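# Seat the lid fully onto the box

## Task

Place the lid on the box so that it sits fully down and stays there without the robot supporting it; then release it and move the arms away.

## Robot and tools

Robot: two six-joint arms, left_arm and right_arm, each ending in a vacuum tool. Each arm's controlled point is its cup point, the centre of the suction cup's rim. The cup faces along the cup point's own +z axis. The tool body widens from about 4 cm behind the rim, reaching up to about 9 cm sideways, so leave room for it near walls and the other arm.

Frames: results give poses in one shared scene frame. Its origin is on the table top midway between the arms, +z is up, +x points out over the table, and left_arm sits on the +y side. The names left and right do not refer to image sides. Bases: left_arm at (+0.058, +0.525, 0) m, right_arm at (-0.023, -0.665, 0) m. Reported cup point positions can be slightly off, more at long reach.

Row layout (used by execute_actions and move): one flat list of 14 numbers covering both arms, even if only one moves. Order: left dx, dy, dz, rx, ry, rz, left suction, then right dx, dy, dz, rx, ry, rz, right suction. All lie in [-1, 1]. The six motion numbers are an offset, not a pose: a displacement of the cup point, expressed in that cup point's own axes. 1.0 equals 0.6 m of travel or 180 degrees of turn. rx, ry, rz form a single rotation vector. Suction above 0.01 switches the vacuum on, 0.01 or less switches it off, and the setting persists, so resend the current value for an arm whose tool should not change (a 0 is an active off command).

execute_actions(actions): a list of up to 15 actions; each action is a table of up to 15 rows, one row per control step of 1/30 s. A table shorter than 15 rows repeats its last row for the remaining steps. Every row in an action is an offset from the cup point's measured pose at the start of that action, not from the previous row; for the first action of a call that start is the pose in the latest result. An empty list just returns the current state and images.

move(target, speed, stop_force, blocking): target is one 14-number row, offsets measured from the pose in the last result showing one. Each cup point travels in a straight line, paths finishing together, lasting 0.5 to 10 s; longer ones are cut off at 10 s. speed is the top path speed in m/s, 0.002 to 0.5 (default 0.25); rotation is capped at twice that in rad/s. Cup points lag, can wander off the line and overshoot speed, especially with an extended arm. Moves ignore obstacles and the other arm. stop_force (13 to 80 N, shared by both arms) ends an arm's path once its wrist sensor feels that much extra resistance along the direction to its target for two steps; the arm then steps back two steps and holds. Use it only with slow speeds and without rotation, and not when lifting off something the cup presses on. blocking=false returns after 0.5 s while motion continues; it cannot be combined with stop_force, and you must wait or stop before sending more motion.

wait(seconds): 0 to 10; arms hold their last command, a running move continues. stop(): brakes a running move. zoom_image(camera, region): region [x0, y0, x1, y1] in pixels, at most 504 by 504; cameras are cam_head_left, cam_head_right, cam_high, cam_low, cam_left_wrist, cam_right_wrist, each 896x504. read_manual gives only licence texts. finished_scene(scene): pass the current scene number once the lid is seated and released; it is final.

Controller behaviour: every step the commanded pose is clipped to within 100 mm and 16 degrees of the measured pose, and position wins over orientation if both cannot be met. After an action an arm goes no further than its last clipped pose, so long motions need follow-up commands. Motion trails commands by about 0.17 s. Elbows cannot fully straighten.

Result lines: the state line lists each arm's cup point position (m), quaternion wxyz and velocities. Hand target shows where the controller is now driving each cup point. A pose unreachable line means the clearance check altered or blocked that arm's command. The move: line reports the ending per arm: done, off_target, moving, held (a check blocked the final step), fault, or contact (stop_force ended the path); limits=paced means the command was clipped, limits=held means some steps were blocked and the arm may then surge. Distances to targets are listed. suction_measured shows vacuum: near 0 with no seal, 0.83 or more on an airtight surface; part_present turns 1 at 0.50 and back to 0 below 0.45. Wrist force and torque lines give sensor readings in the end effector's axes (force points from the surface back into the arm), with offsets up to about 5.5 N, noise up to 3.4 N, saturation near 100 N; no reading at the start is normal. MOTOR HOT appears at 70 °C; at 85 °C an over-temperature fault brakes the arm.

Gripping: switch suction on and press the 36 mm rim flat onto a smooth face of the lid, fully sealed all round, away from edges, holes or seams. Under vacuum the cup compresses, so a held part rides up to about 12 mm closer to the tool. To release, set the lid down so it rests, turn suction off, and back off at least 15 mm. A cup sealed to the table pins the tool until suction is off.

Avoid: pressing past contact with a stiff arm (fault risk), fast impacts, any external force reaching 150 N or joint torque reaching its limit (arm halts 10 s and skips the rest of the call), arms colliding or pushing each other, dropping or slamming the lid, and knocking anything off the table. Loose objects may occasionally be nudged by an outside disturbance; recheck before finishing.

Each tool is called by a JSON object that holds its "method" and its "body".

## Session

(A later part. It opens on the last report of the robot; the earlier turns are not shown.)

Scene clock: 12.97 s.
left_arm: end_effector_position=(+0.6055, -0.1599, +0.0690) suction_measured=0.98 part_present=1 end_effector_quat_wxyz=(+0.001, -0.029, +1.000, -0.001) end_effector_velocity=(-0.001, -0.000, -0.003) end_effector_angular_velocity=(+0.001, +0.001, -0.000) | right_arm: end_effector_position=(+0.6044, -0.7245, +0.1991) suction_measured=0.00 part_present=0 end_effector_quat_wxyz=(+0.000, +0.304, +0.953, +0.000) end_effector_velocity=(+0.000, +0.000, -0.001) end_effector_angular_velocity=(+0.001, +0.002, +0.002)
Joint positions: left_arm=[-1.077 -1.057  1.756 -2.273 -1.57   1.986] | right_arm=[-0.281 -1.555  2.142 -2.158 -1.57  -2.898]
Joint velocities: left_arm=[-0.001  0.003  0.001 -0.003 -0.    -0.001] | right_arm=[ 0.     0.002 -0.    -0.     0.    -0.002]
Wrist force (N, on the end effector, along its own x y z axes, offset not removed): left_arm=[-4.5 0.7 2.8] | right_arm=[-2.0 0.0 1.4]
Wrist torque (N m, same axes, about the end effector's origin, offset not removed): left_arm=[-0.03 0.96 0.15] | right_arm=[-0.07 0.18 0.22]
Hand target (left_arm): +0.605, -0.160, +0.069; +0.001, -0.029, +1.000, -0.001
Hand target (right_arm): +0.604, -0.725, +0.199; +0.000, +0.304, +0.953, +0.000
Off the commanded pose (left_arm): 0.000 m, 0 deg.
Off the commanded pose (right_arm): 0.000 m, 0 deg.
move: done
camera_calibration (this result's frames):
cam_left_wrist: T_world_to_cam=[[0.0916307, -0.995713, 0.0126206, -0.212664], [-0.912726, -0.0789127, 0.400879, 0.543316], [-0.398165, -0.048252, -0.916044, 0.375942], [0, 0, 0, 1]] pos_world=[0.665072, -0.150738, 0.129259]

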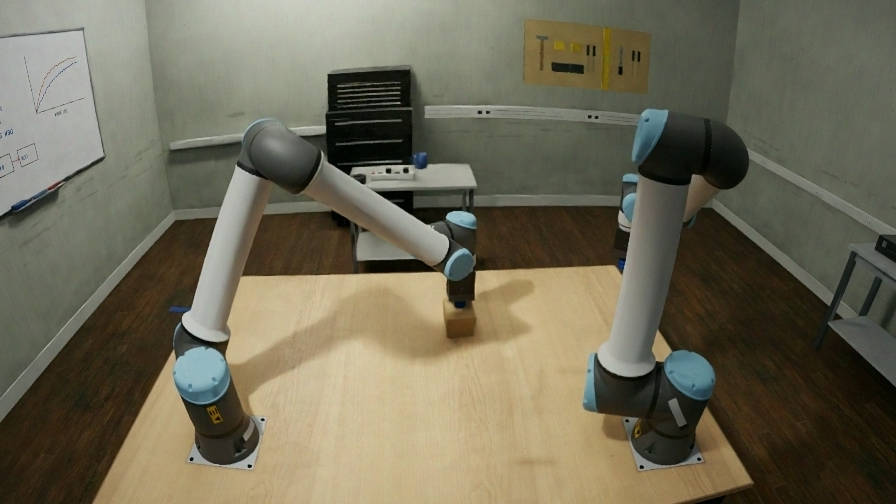

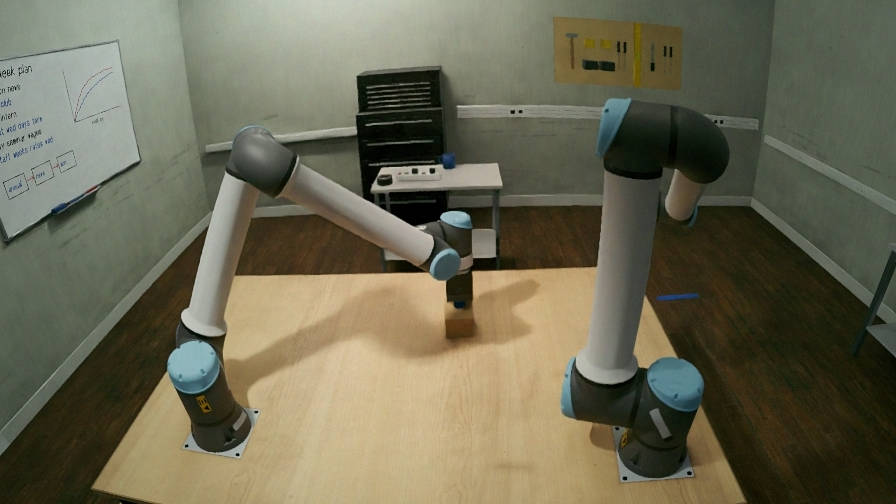

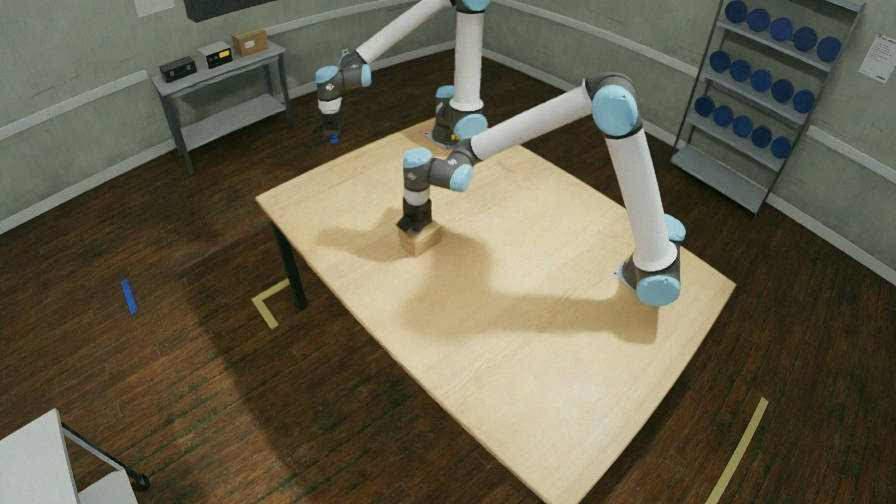

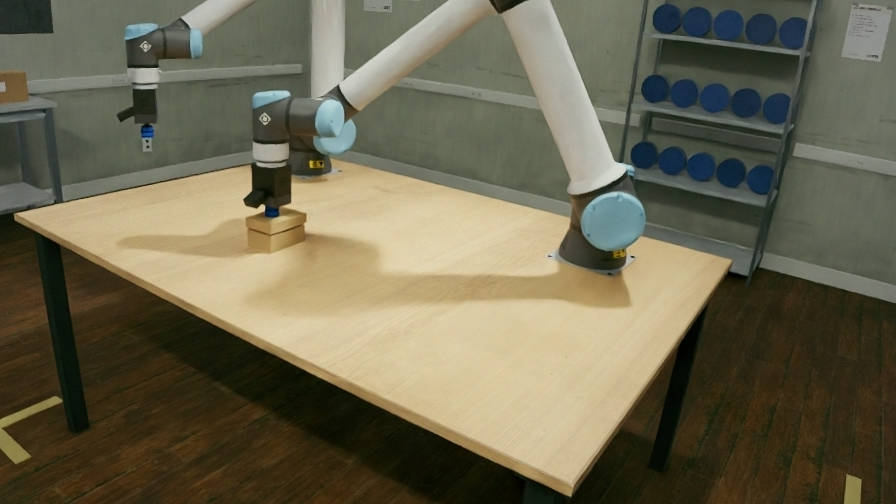

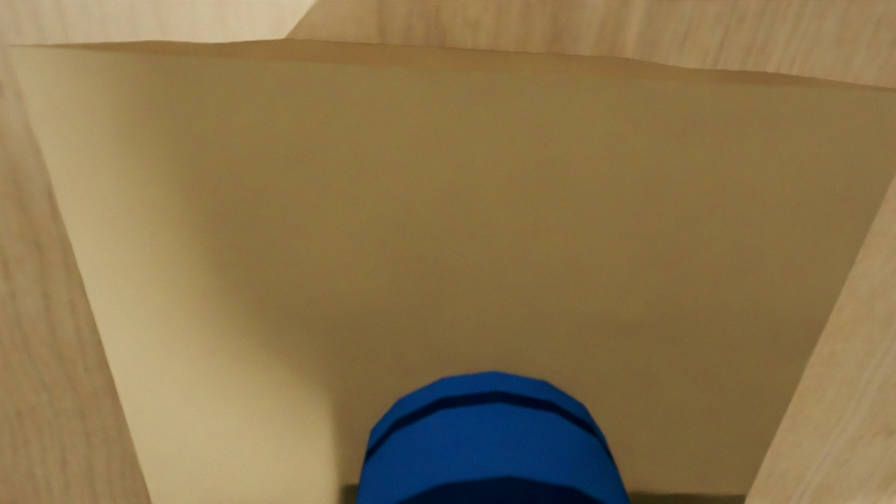

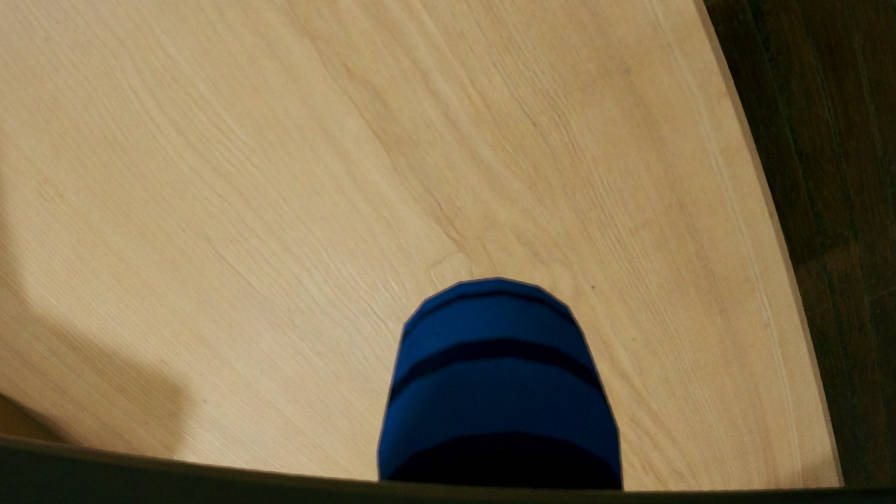

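{"method": "move", "body": {"target": [-0.0028,0.0008,0,0,0,0,1,0,0,0,0,0,0,0], "speed": 0.05}}

{"method": "move", "body": {"target": [0,0,0.06,0,0,0,1,0,0,0,0,0,0,0], "speed": 0.012, "stop_force": 15}}

{"method": "zoom_image", "body": {"camera": "cam_low", "region": [235,195,315,260]}}

Scene clock: 14.07 s.
left_arm: end_effector_position=(+0.6070, -0.1593, +0.0690) suction_measured=0.98 part_present=1 end_effector_quat_wxyz=(+0.001, -0.029, +1.000, -0.001) end_effector_velocity=(+0.001, +0.000, +0.000) end_effector_angular_velocity=(+0.000, +0.000, -0.000) | right_arm: end_effector_position=(+0.6044, -0.7245, +0.1991) suction_measured=0.00 part_present=0 end_effector_quat_wxyz=(+0.000, +0.304, +0.953, +0.000) end_effector_velocity=(-0.000, +0.000, -0.001) end_effector_angular_velocity=(+0.000, +0.002, -0.000)
Joint positions: left_arm=[-1.075 -1.056  1.755 -2.272 -1.57   1.988] | right_arm=[-0.281 -1.555  2.142 -2.158 -1.57  -2.898]
Joint velocities: left_arm=[ 0.001  0.    -0.001  0.    -0.     0.001] | right_arm=[ 0.     0.001  0.     0.    -0.001  0.   ]
Wrist force (N, on the end effector, along its own x y z axes, offset not removed): left_arm=[-4.1 3.7 3.5] | right_arm=[-2.3 1.9 3.9]
Wrist torque (N m, same axes, about the end effector's origin, offset not removed): left_arm=[0.40 0.82 0.27] | right_arm=[0.30 0.17 0.34]
Hand target (left_arm): +0.607, -0.159, +0.069; +0.001, -0.029, +1.000, -0.001
Hand target (right_arm): +0.604, -0.725, +0.199; +0.000, +0.304, +0.953, +0.000
Off the commanded pose (left_arm): 0.000 m, 0 deg.
Off the commanded pose (right_arm): 0.000 m, 0 deg.
move: done
camera_calibration (this result's frames):
cam_left_wrist: T_world_to_cam=[[0.0915804, -0.995718, 0.0126148, -0.212254], [-0.912731, -0.078869, 0.400877, 0.544775], [-0.398165, -0.0482264, -0.916045, 0.376568], [0, 0, 0, 1]] pos_world=[0.666608, -0.150218, 0.129244]
cam_right_wrist: T_world_to_cam=[[-0.551548, -0.833258, -0.038419, -0.257121], [-0.752842, 0.477429, 0.453091, 0.73277], [-0.359199, 0.278825, -0.890636, 0.680603], [0, 0, 0, 1]] pos_world=[0.654318, -0.753862, 0.26428]

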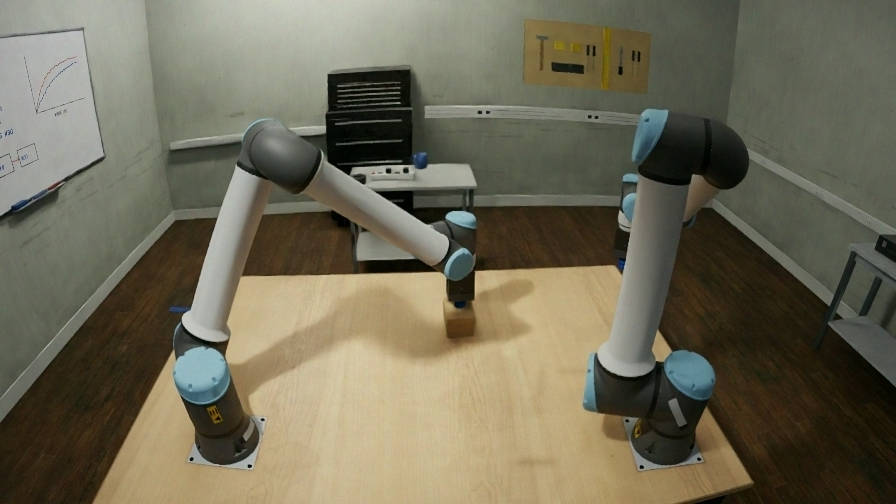

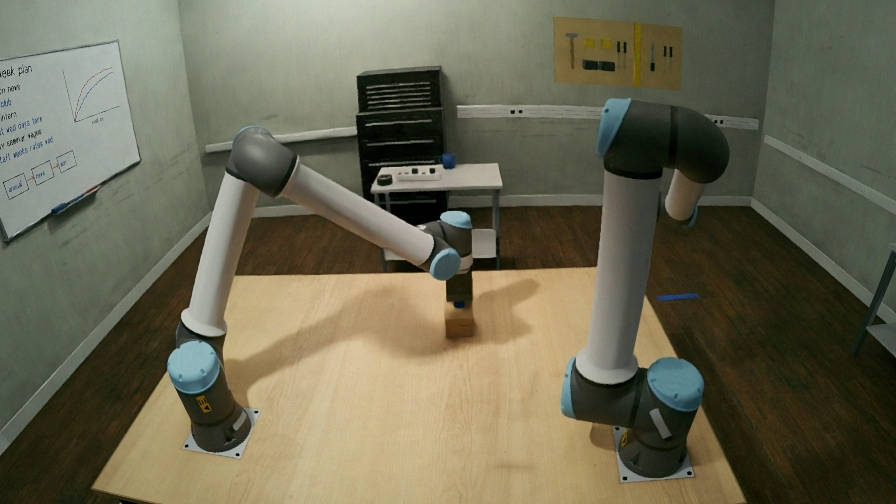

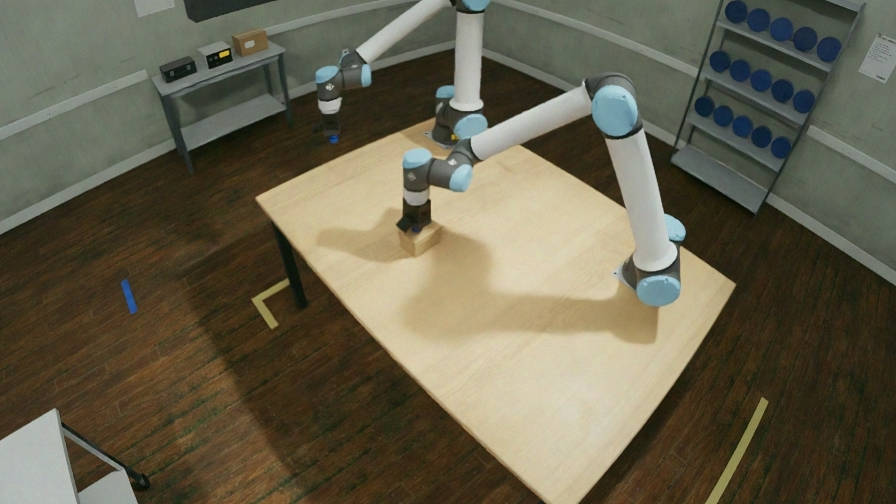

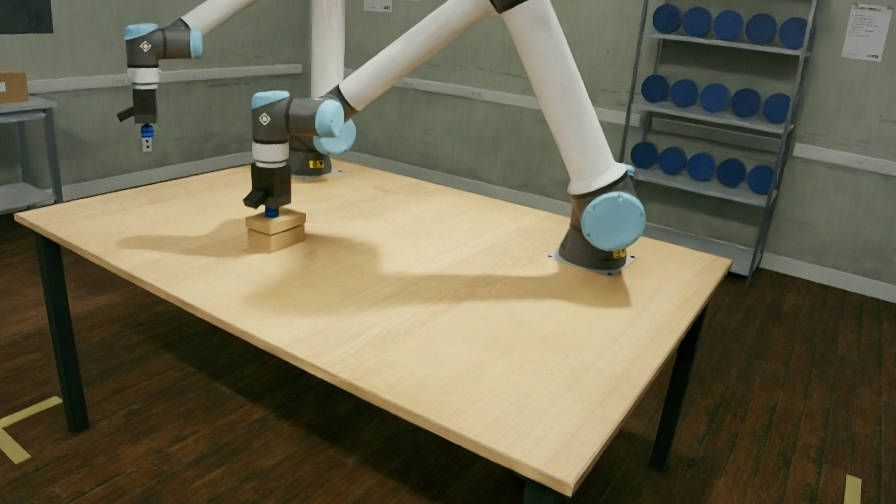

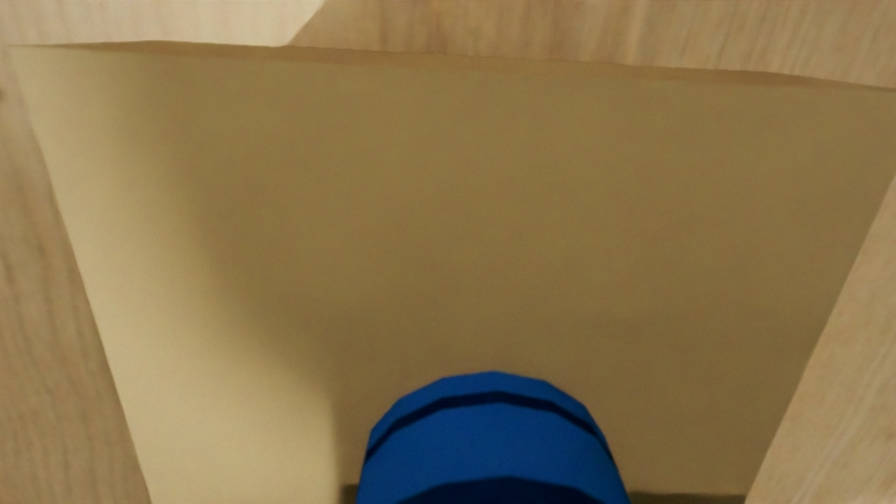

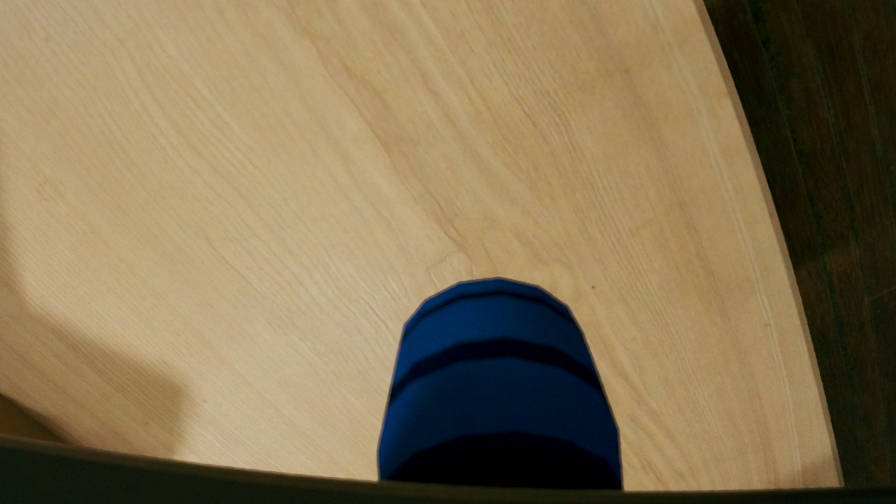

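Scene clock: 16.93 s.
left_arm: end_effector_position=(+0.6071, -0.1594, +0.0395) suction_measured=0.98 part_present=1 end_effector_quat_wxyz=(+0.001, -0.029, +1.000, -0.001) end_effector_velocity=(-0.000, +0.001, +0.002) end_effector_angular_velocity=(+0.003, +0.002, +0.000) | right_arm: end_effector_position=(+0.6044, -0.7245, +0.1991) suction_measured=0.00 part_present=0 end_effector_quat_wxyz=(+0.000, +0.304, +0.953, +0.000) end_effector_velocity=(+0.000, -0.000, -0.001) end_effector_angular_velocity=(+0.001, +0.002, +0.000)
Joint positions: left_arm=[-1.075 -1.024  1.768 -2.318 -1.57   1.988] | right_arm=[-0.281 -1.555  2.142 -2.158 -1.57  -2.898]
Joint velocities: left_arm=[ 0.    -0.003  0.     0.006 -0.    -0.   ] | right_arm=[-0.     0.002  0.    -0.     0.    -0.001]
Wrist force (N, on the end effector, along its own x y z axes, offset not removed): left_arm=[0.0 5.5 -35.1] | right_arm=[-3.9 1.3 1.5]
Wrist torque (N m, same axes, about the end effector's origin, offset not removed): left_arm=[-0.17 0.53 0.27] | right_arm=[0.15 0.46 0.26]
Hand target (left_arm): +0.607, -0.159, +0.040; +0.001, -0.029, +1.000, -0.001
Hand target (right_arm): +0.604, -0.725, +0.199; +0.000, +0.304, +0.953, +0.000
Off the commanded pose (left_arm): 0.006 m, 0 deg.
Off the commanded pose (right_arm): 0.000 m, 0 deg.
move: contact (left_arm)
camera_calibration (this result's frames):
cam_left_wrist: T_world_to_cam=[[0.0916099, -0.995713, 0.0127397, -0.211947], [-0.912753, -0.0788488, 0.40083, 0.556681], [-0.398107, -0.0483482, -0.916064, 0.349493], [0, 0, 0, 1]] pos_world=[0.666664, -0.150248, 0.0997243]
cam_right_wrist: T_world_to_cam=[[-0.551548, -0.833258, -0.038419, -0.257121], [-0.752842, 0.477429, 0.453091, 0.73277], [-0.359199, 0.278825, -0.890636, 0.680603], [0, 0, 0, 1]] pos_world=[0.654318, -0.753862, 0.26428]

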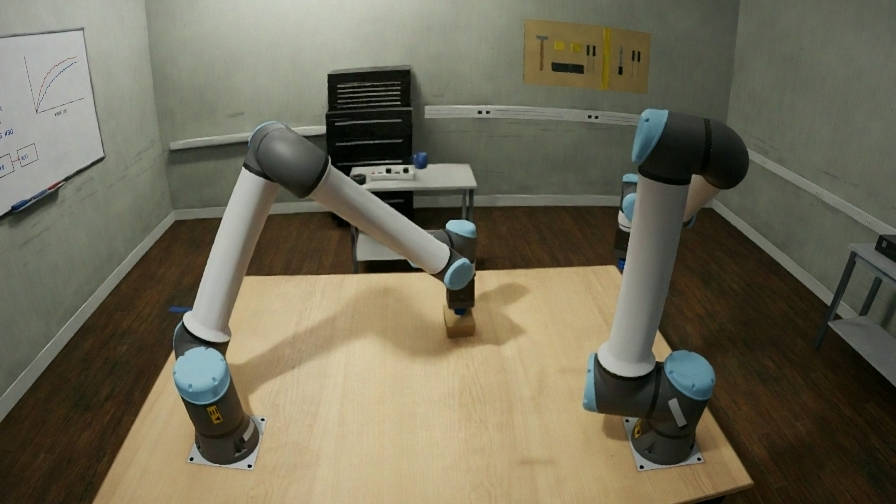

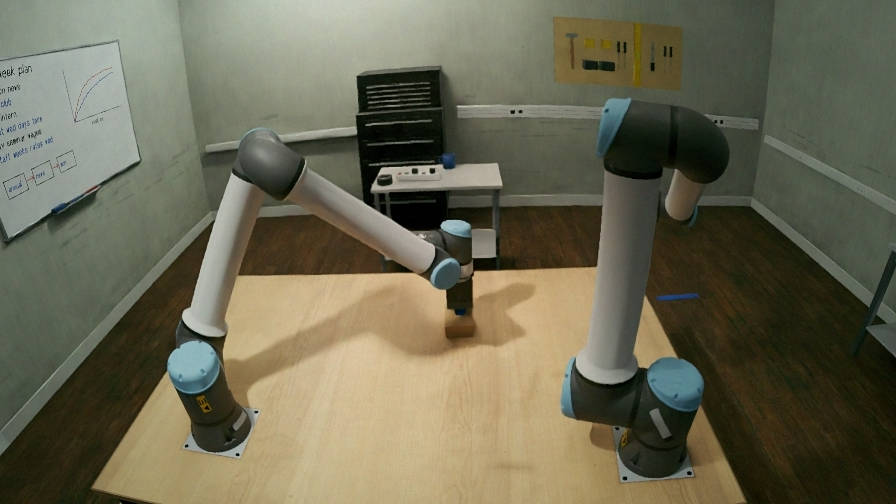

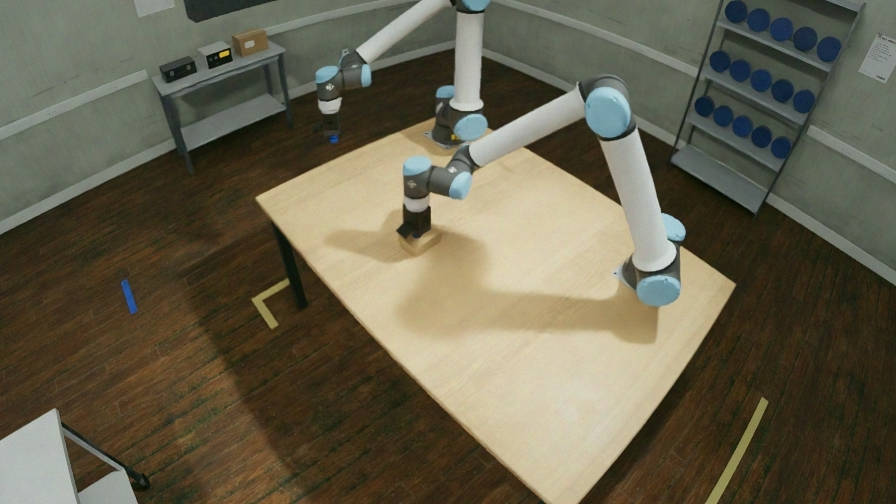

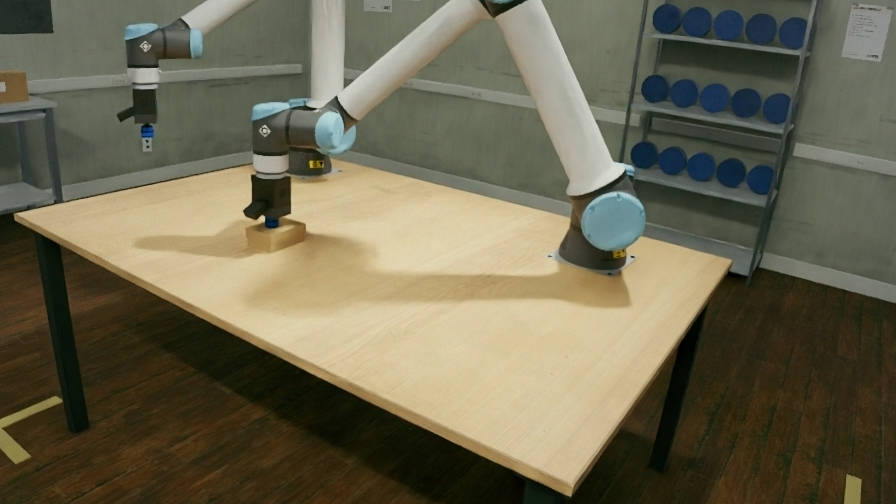

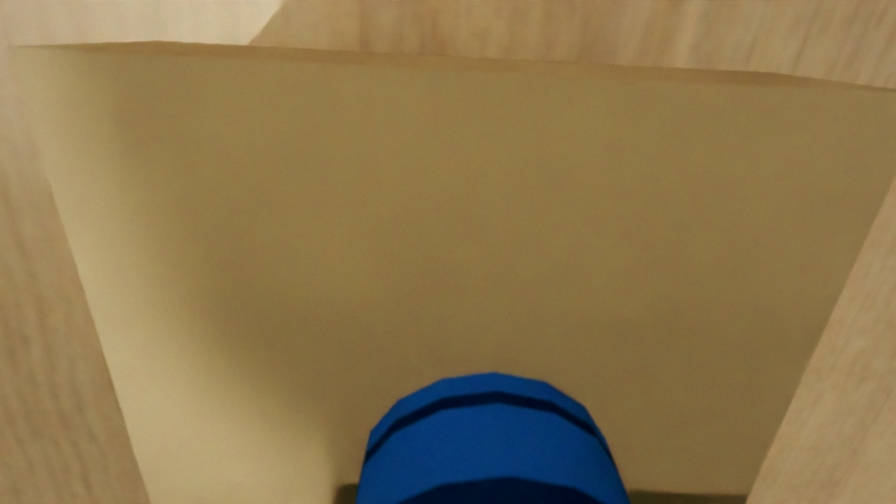

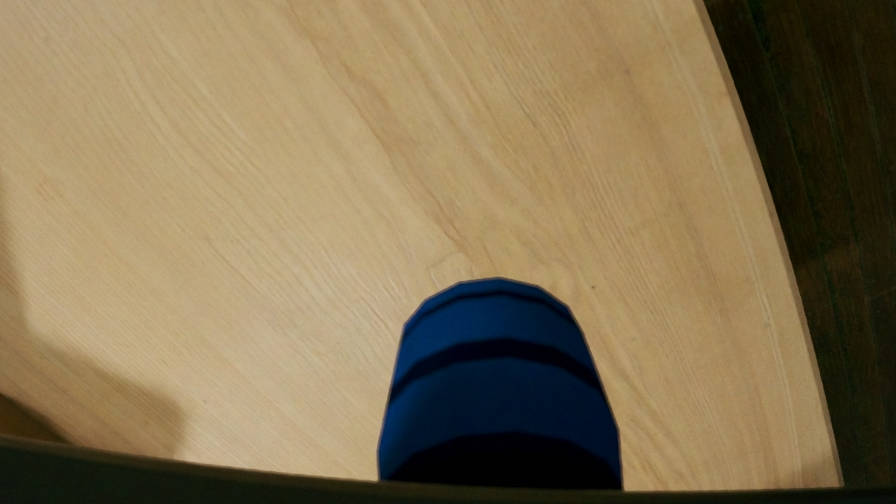

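Region (235, 195, 315, 260) of cam_low's 896x504 image, scaled by 6.300, with more detail than that image has; it fills the top 410 rows of this view, and the rest is white.

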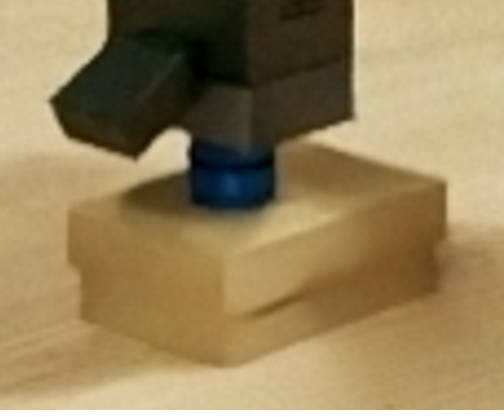

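Seated. Release.

{"method": "execute_actions", "body": {"actions": [[[0,0,0,0,0,0,0,0,0,0,0,0,0,0]]]}}

{"method": "move", "body": {"target": [0,0.05,-0.3,0,0,0,0,0,0,0,0,0,0,0]}}

{"method": "zoom_image", "body": {"camera": "cam_low", "region": [235,195,315,260]}}

Scene clock: 17.60 s.
left_arm: end_effector_position=(+0.6071, -0.1594, +0.0396) suction_measured=0.01 part_present=0 end_effector_quat_wxyz=(+0.001, -0.029, +1.000, -0.001) end_effector_velocity=(+0.000, +0.001, -0.001) end_effector_angular_velocity=(+0.001, +0.001, +0.001) | right_arm: end_effector_position=(+0.6044, -0.7245, +0.1991) suction_measured=0.00 part_present=0 end_effector_quat_wxyz=(+0.000, +0.304, +0.953, +0.000) end_effector_velocity=(-0.000, -0.000, -0.000) end_effector_angular_velocity=(-0.000, +0.001, -0.000)
Joint positions: left_arm=[-1.075 -1.024  1.768 -2.318 -1.57   1.988] | right_arm=[-0.281 -1.555  2.142 -2.158 -1.57  -2.898]
Joint velocities: left_arm=[ 0.     0.001  0.     0.    -0.    -0.   ] | right_arm=[-0.     0.001 -0.     0.    -0.001  0.   ]
Wrist force (N, on the end effector, along its own x y z axes, offset not removed): left_arm=[3.3 16.6 -45.8] | right_arm=[-1.0 0.6 3.1]
Wrist torque (N m, same axes, about the end effector's origin, offset not removed): left_arm=[0.84 0.43 0.19] | right_arm=[0.00 0.01 0.23]
Hand target (left_arm): +0.607, -0.159, +0.039; +0.001, -0.029, +1.000, -0.001
Hand target (right_arm): +0.604, -0.725, +0.199; +0.000, +0.304, +0.953, +0.000
Off the commanded pose (left_arm): 0.000 m, 0 deg.
Off the commanded pose (right_arm): 0.000 m, 0 deg.
camera_calibration (this result's frames):
cam_left_wrist: T_world_to_cam=[[0.0916091, -0.995712, 0.0128638, -0.212006], [-0.912778, -0.0788011, 0.400783, 0.556676], [-0.398051, -0.0484572, -0.916083, 0.349562], [0, 0, 0, 1]] pos_world=[0.666687, -0.150292, 0.0998487]
cam_right_wrist: T_world_to_cam=[[-0.551548, -0.833258, -0.038419, -0.257121], [-0.752842, 0.477429, 0.453091, 0.73277], [-0.359199, 0.278825, -0.890636, 0.680603], [0, 0, 0, 1]] pos_world=[0.654318, -0.753862, 0.26428]

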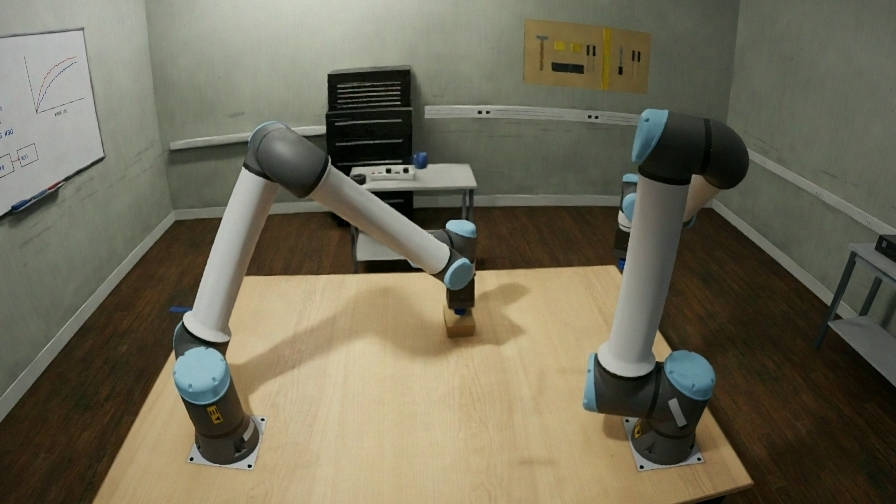

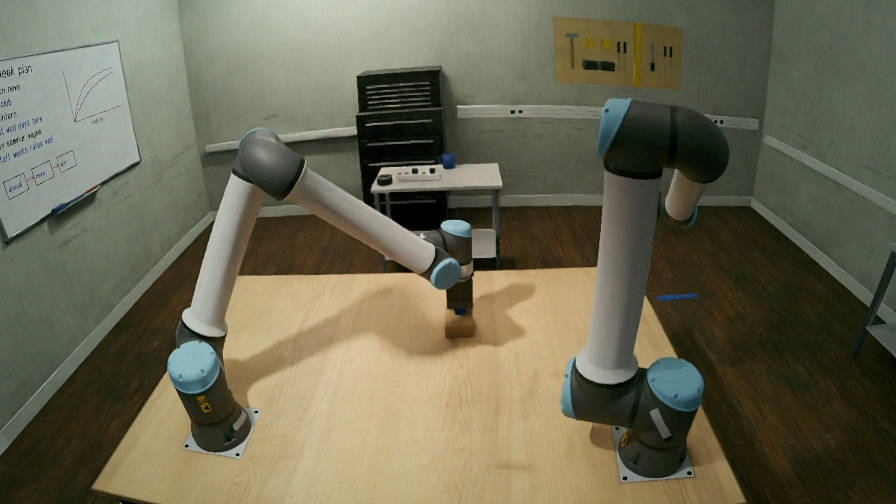

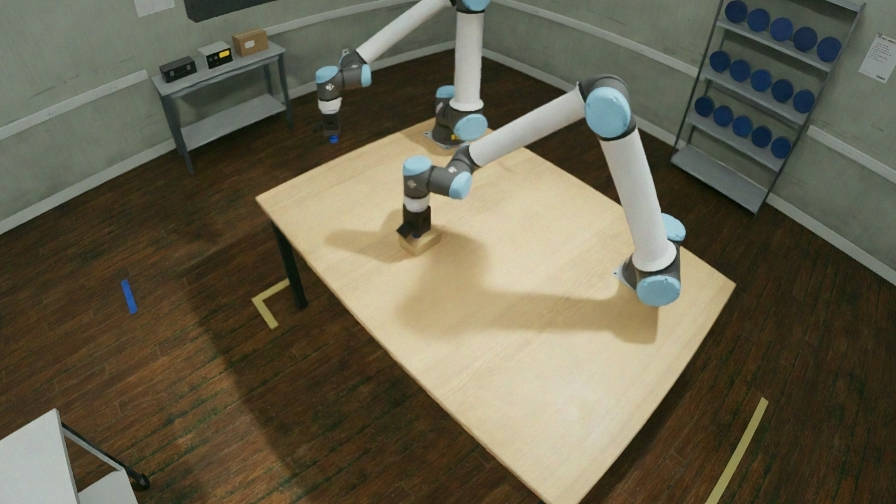

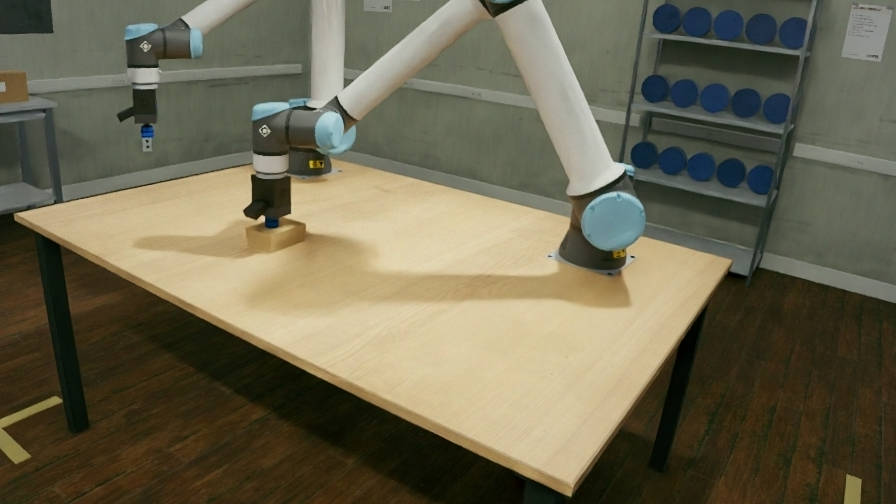

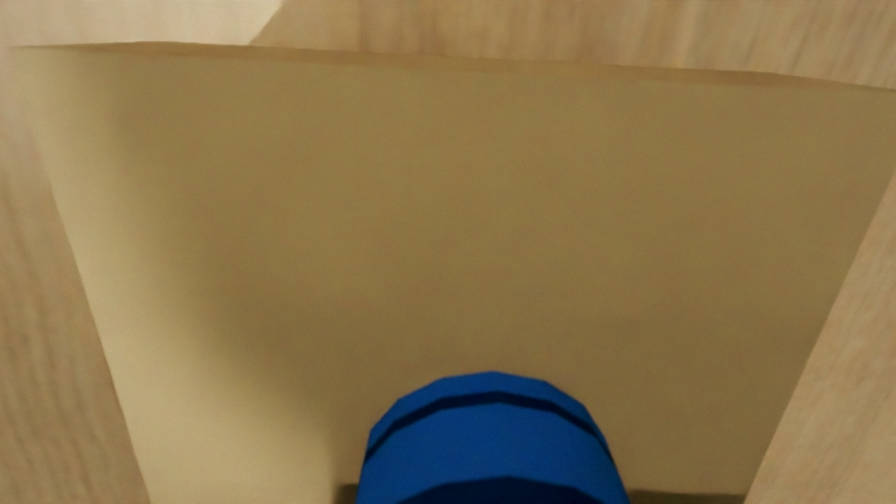

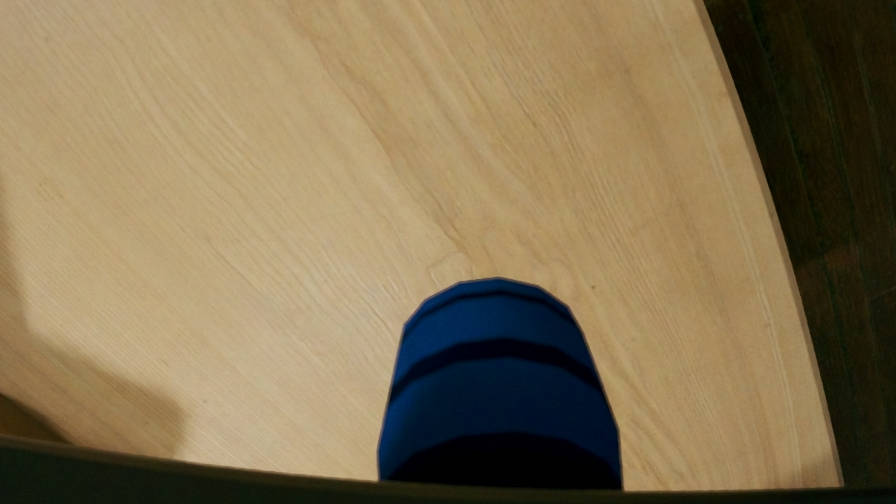

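Scene clock: 18.97 s.
left_arm: end_effector_position=(+0.6052, -0.1293, +0.2193) suction_measured=0.01 part_present=0 end_effector_quat_wxyz=(+0.001, -0.029, +1.000, -0.001) end_effector_velocity=(+0.000, +0.001, +0.003) end_effector_angular_velocity=(+0.000, -0.000, +0.000) | right_arm: end_effector_position=(+0.6044, -0.7245, +0.1991) suction_measured=0.00 part_present=0 end_effector_quat_wxyz=(+0.000, +0.304, +0.953, +0.000) end_effector_velocity=(+0.000, -0.000, +0.001) end_effector_angular_velocity=(-0.000, -0.002, -0.002)
Joint positions: left_arm=[-1.061 -1.228  1.703 -2.049 -1.57   2.003] | right_arm=[-0.281 -1.555  2.142 -2.158 -1.57  -2.898]
Joint velocities: left_arm=[ 0.001 -0.003 -0.002  0.005  0.     0.   ] | right_arm=[-0.001 -0.002 -0.    -0.     0.     0.001]
Wrist force (N, on the end effector, along its own x y z axes, offset not removed): left_arm=[-7.4 4.2 0.6] | right_arm=[-1.5 2.4 1.8]
Wrist torque (N m, same axes, about the end effector's origin, offset not removed): left_arm=[0.53 1.33 0.29] | right_arm=[0.33 0.14 0.33]
Hand target (left_arm): +0.605, -0.129, +0.220; +0.001, -0.029, +1.000, -0.001
Hand target (right_arm): +0.604, -0.725, +0.199; +0.000, +0.304, +0.953, +0.000
Off the commanded pose (left_arm): 0.000 m, 0 deg.
Off the commanded pose (right_arm): 0.000 m, 0 deg.
move: done
camera_calibration (this result's frames):
cam_left_wrist: T_world_to_cam=[[0.091606, -0.995712, 0.0128775, -0.18409], [-0.912799, -0.0787953, 0.400735, 0.485334], [-0.398002, -0.0484643, -0.916103, 0.514828], [0, 0, 0, 1]] pos_world=[0.664779, -0.120108, 0.279516]
cam_right_wrist: T_world_to_cam=[[-0.551548, -0.833258, -0.0384189, -0.257121], [-0.752842, 0.477429, 0.453091, 0.73277], [-0.359199, 0.278825, -0.890636, 0.680603], [0, 0, 0, 1]] pos_world=[0.654318, -0.753862, 0.26428]

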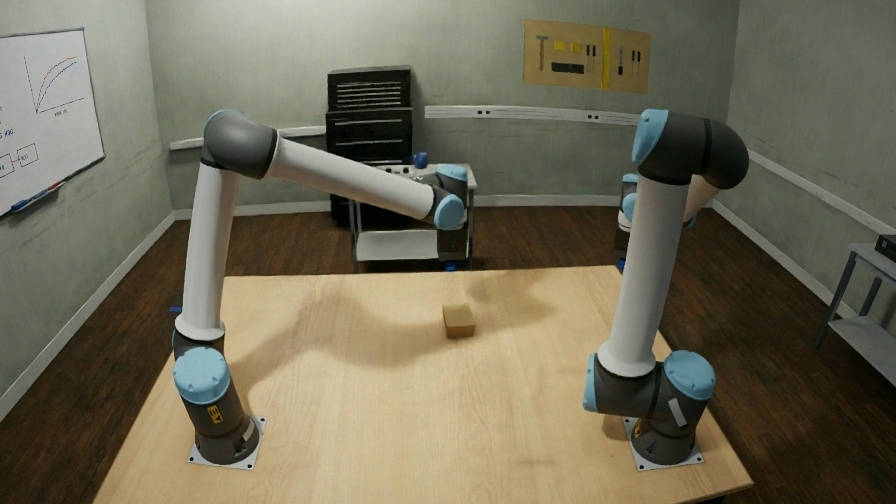

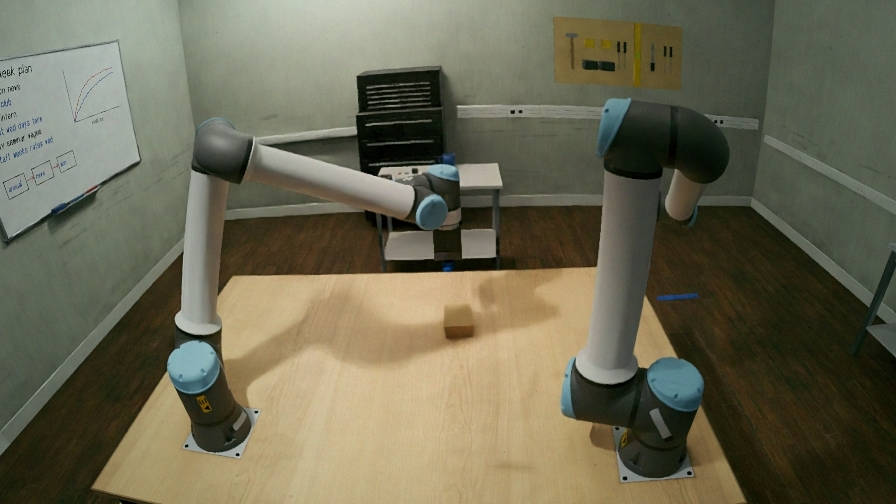

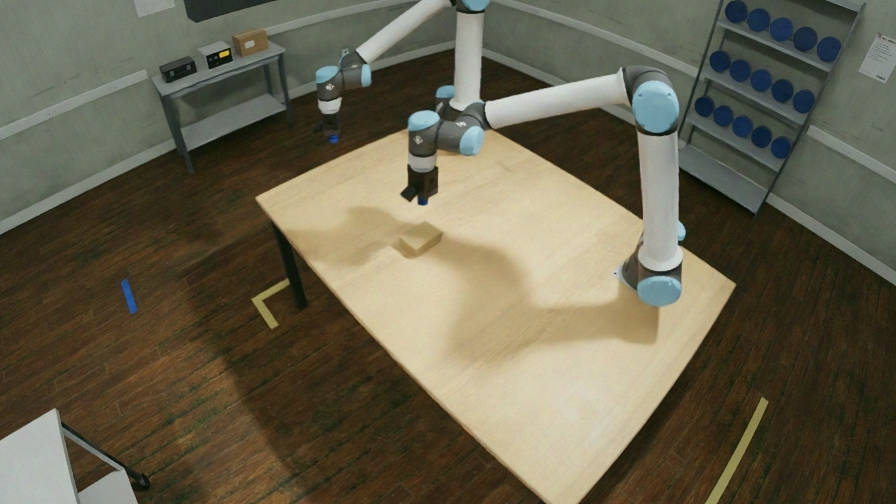

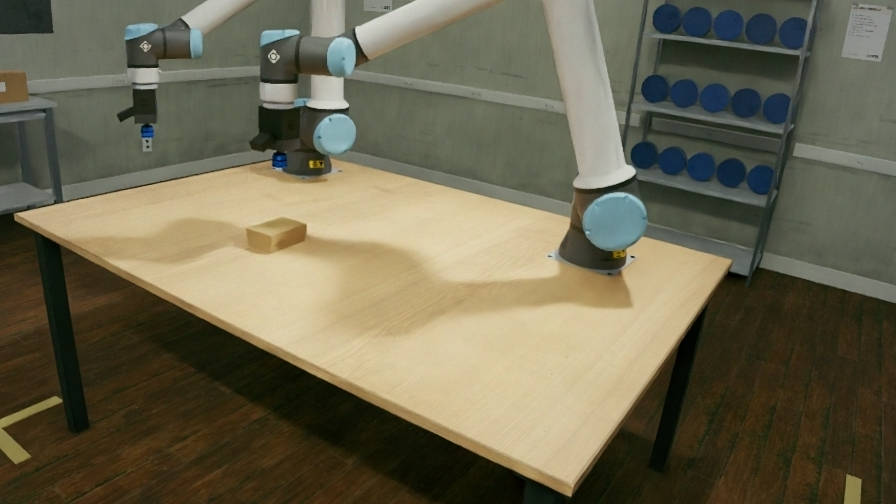

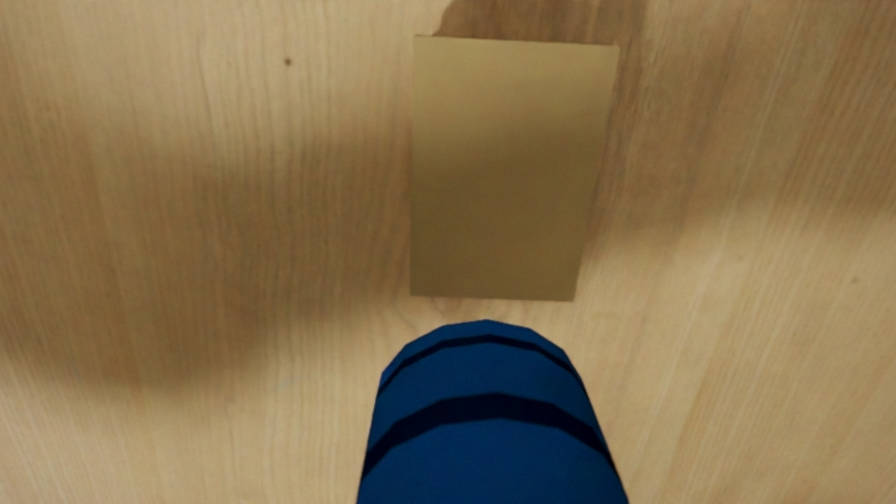

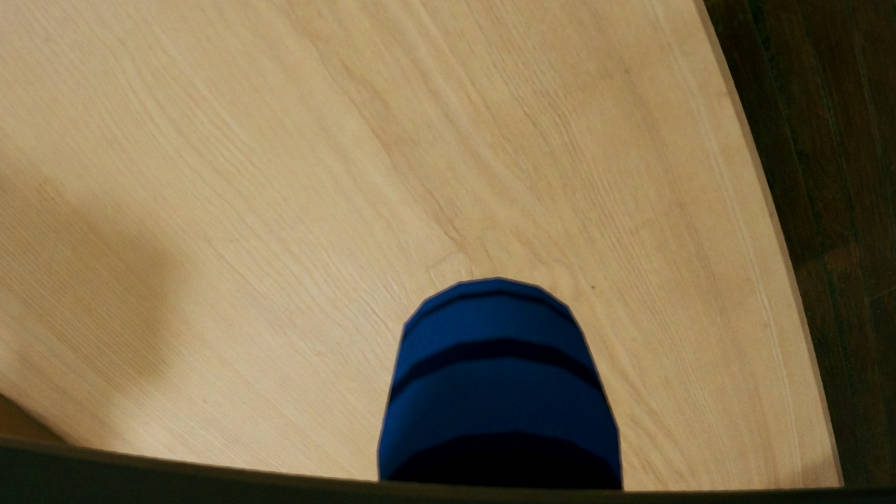

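Region (235, 195, 315, 260) of cam_low's 896x504 image, scaled by 6.300, with more detail than that image has; it fills the top 410 rows of this view, and the rest is white.

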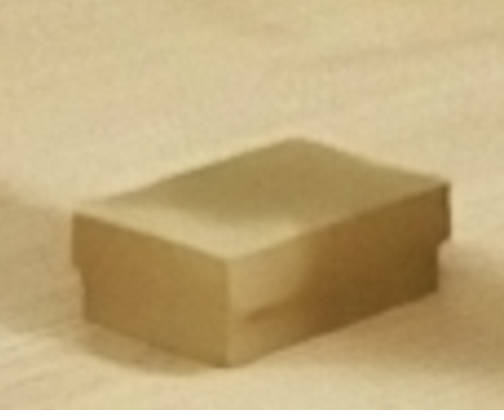

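{"method": "finished_scene", "body": {"scene": 1}}

The scene is finished: the task was done.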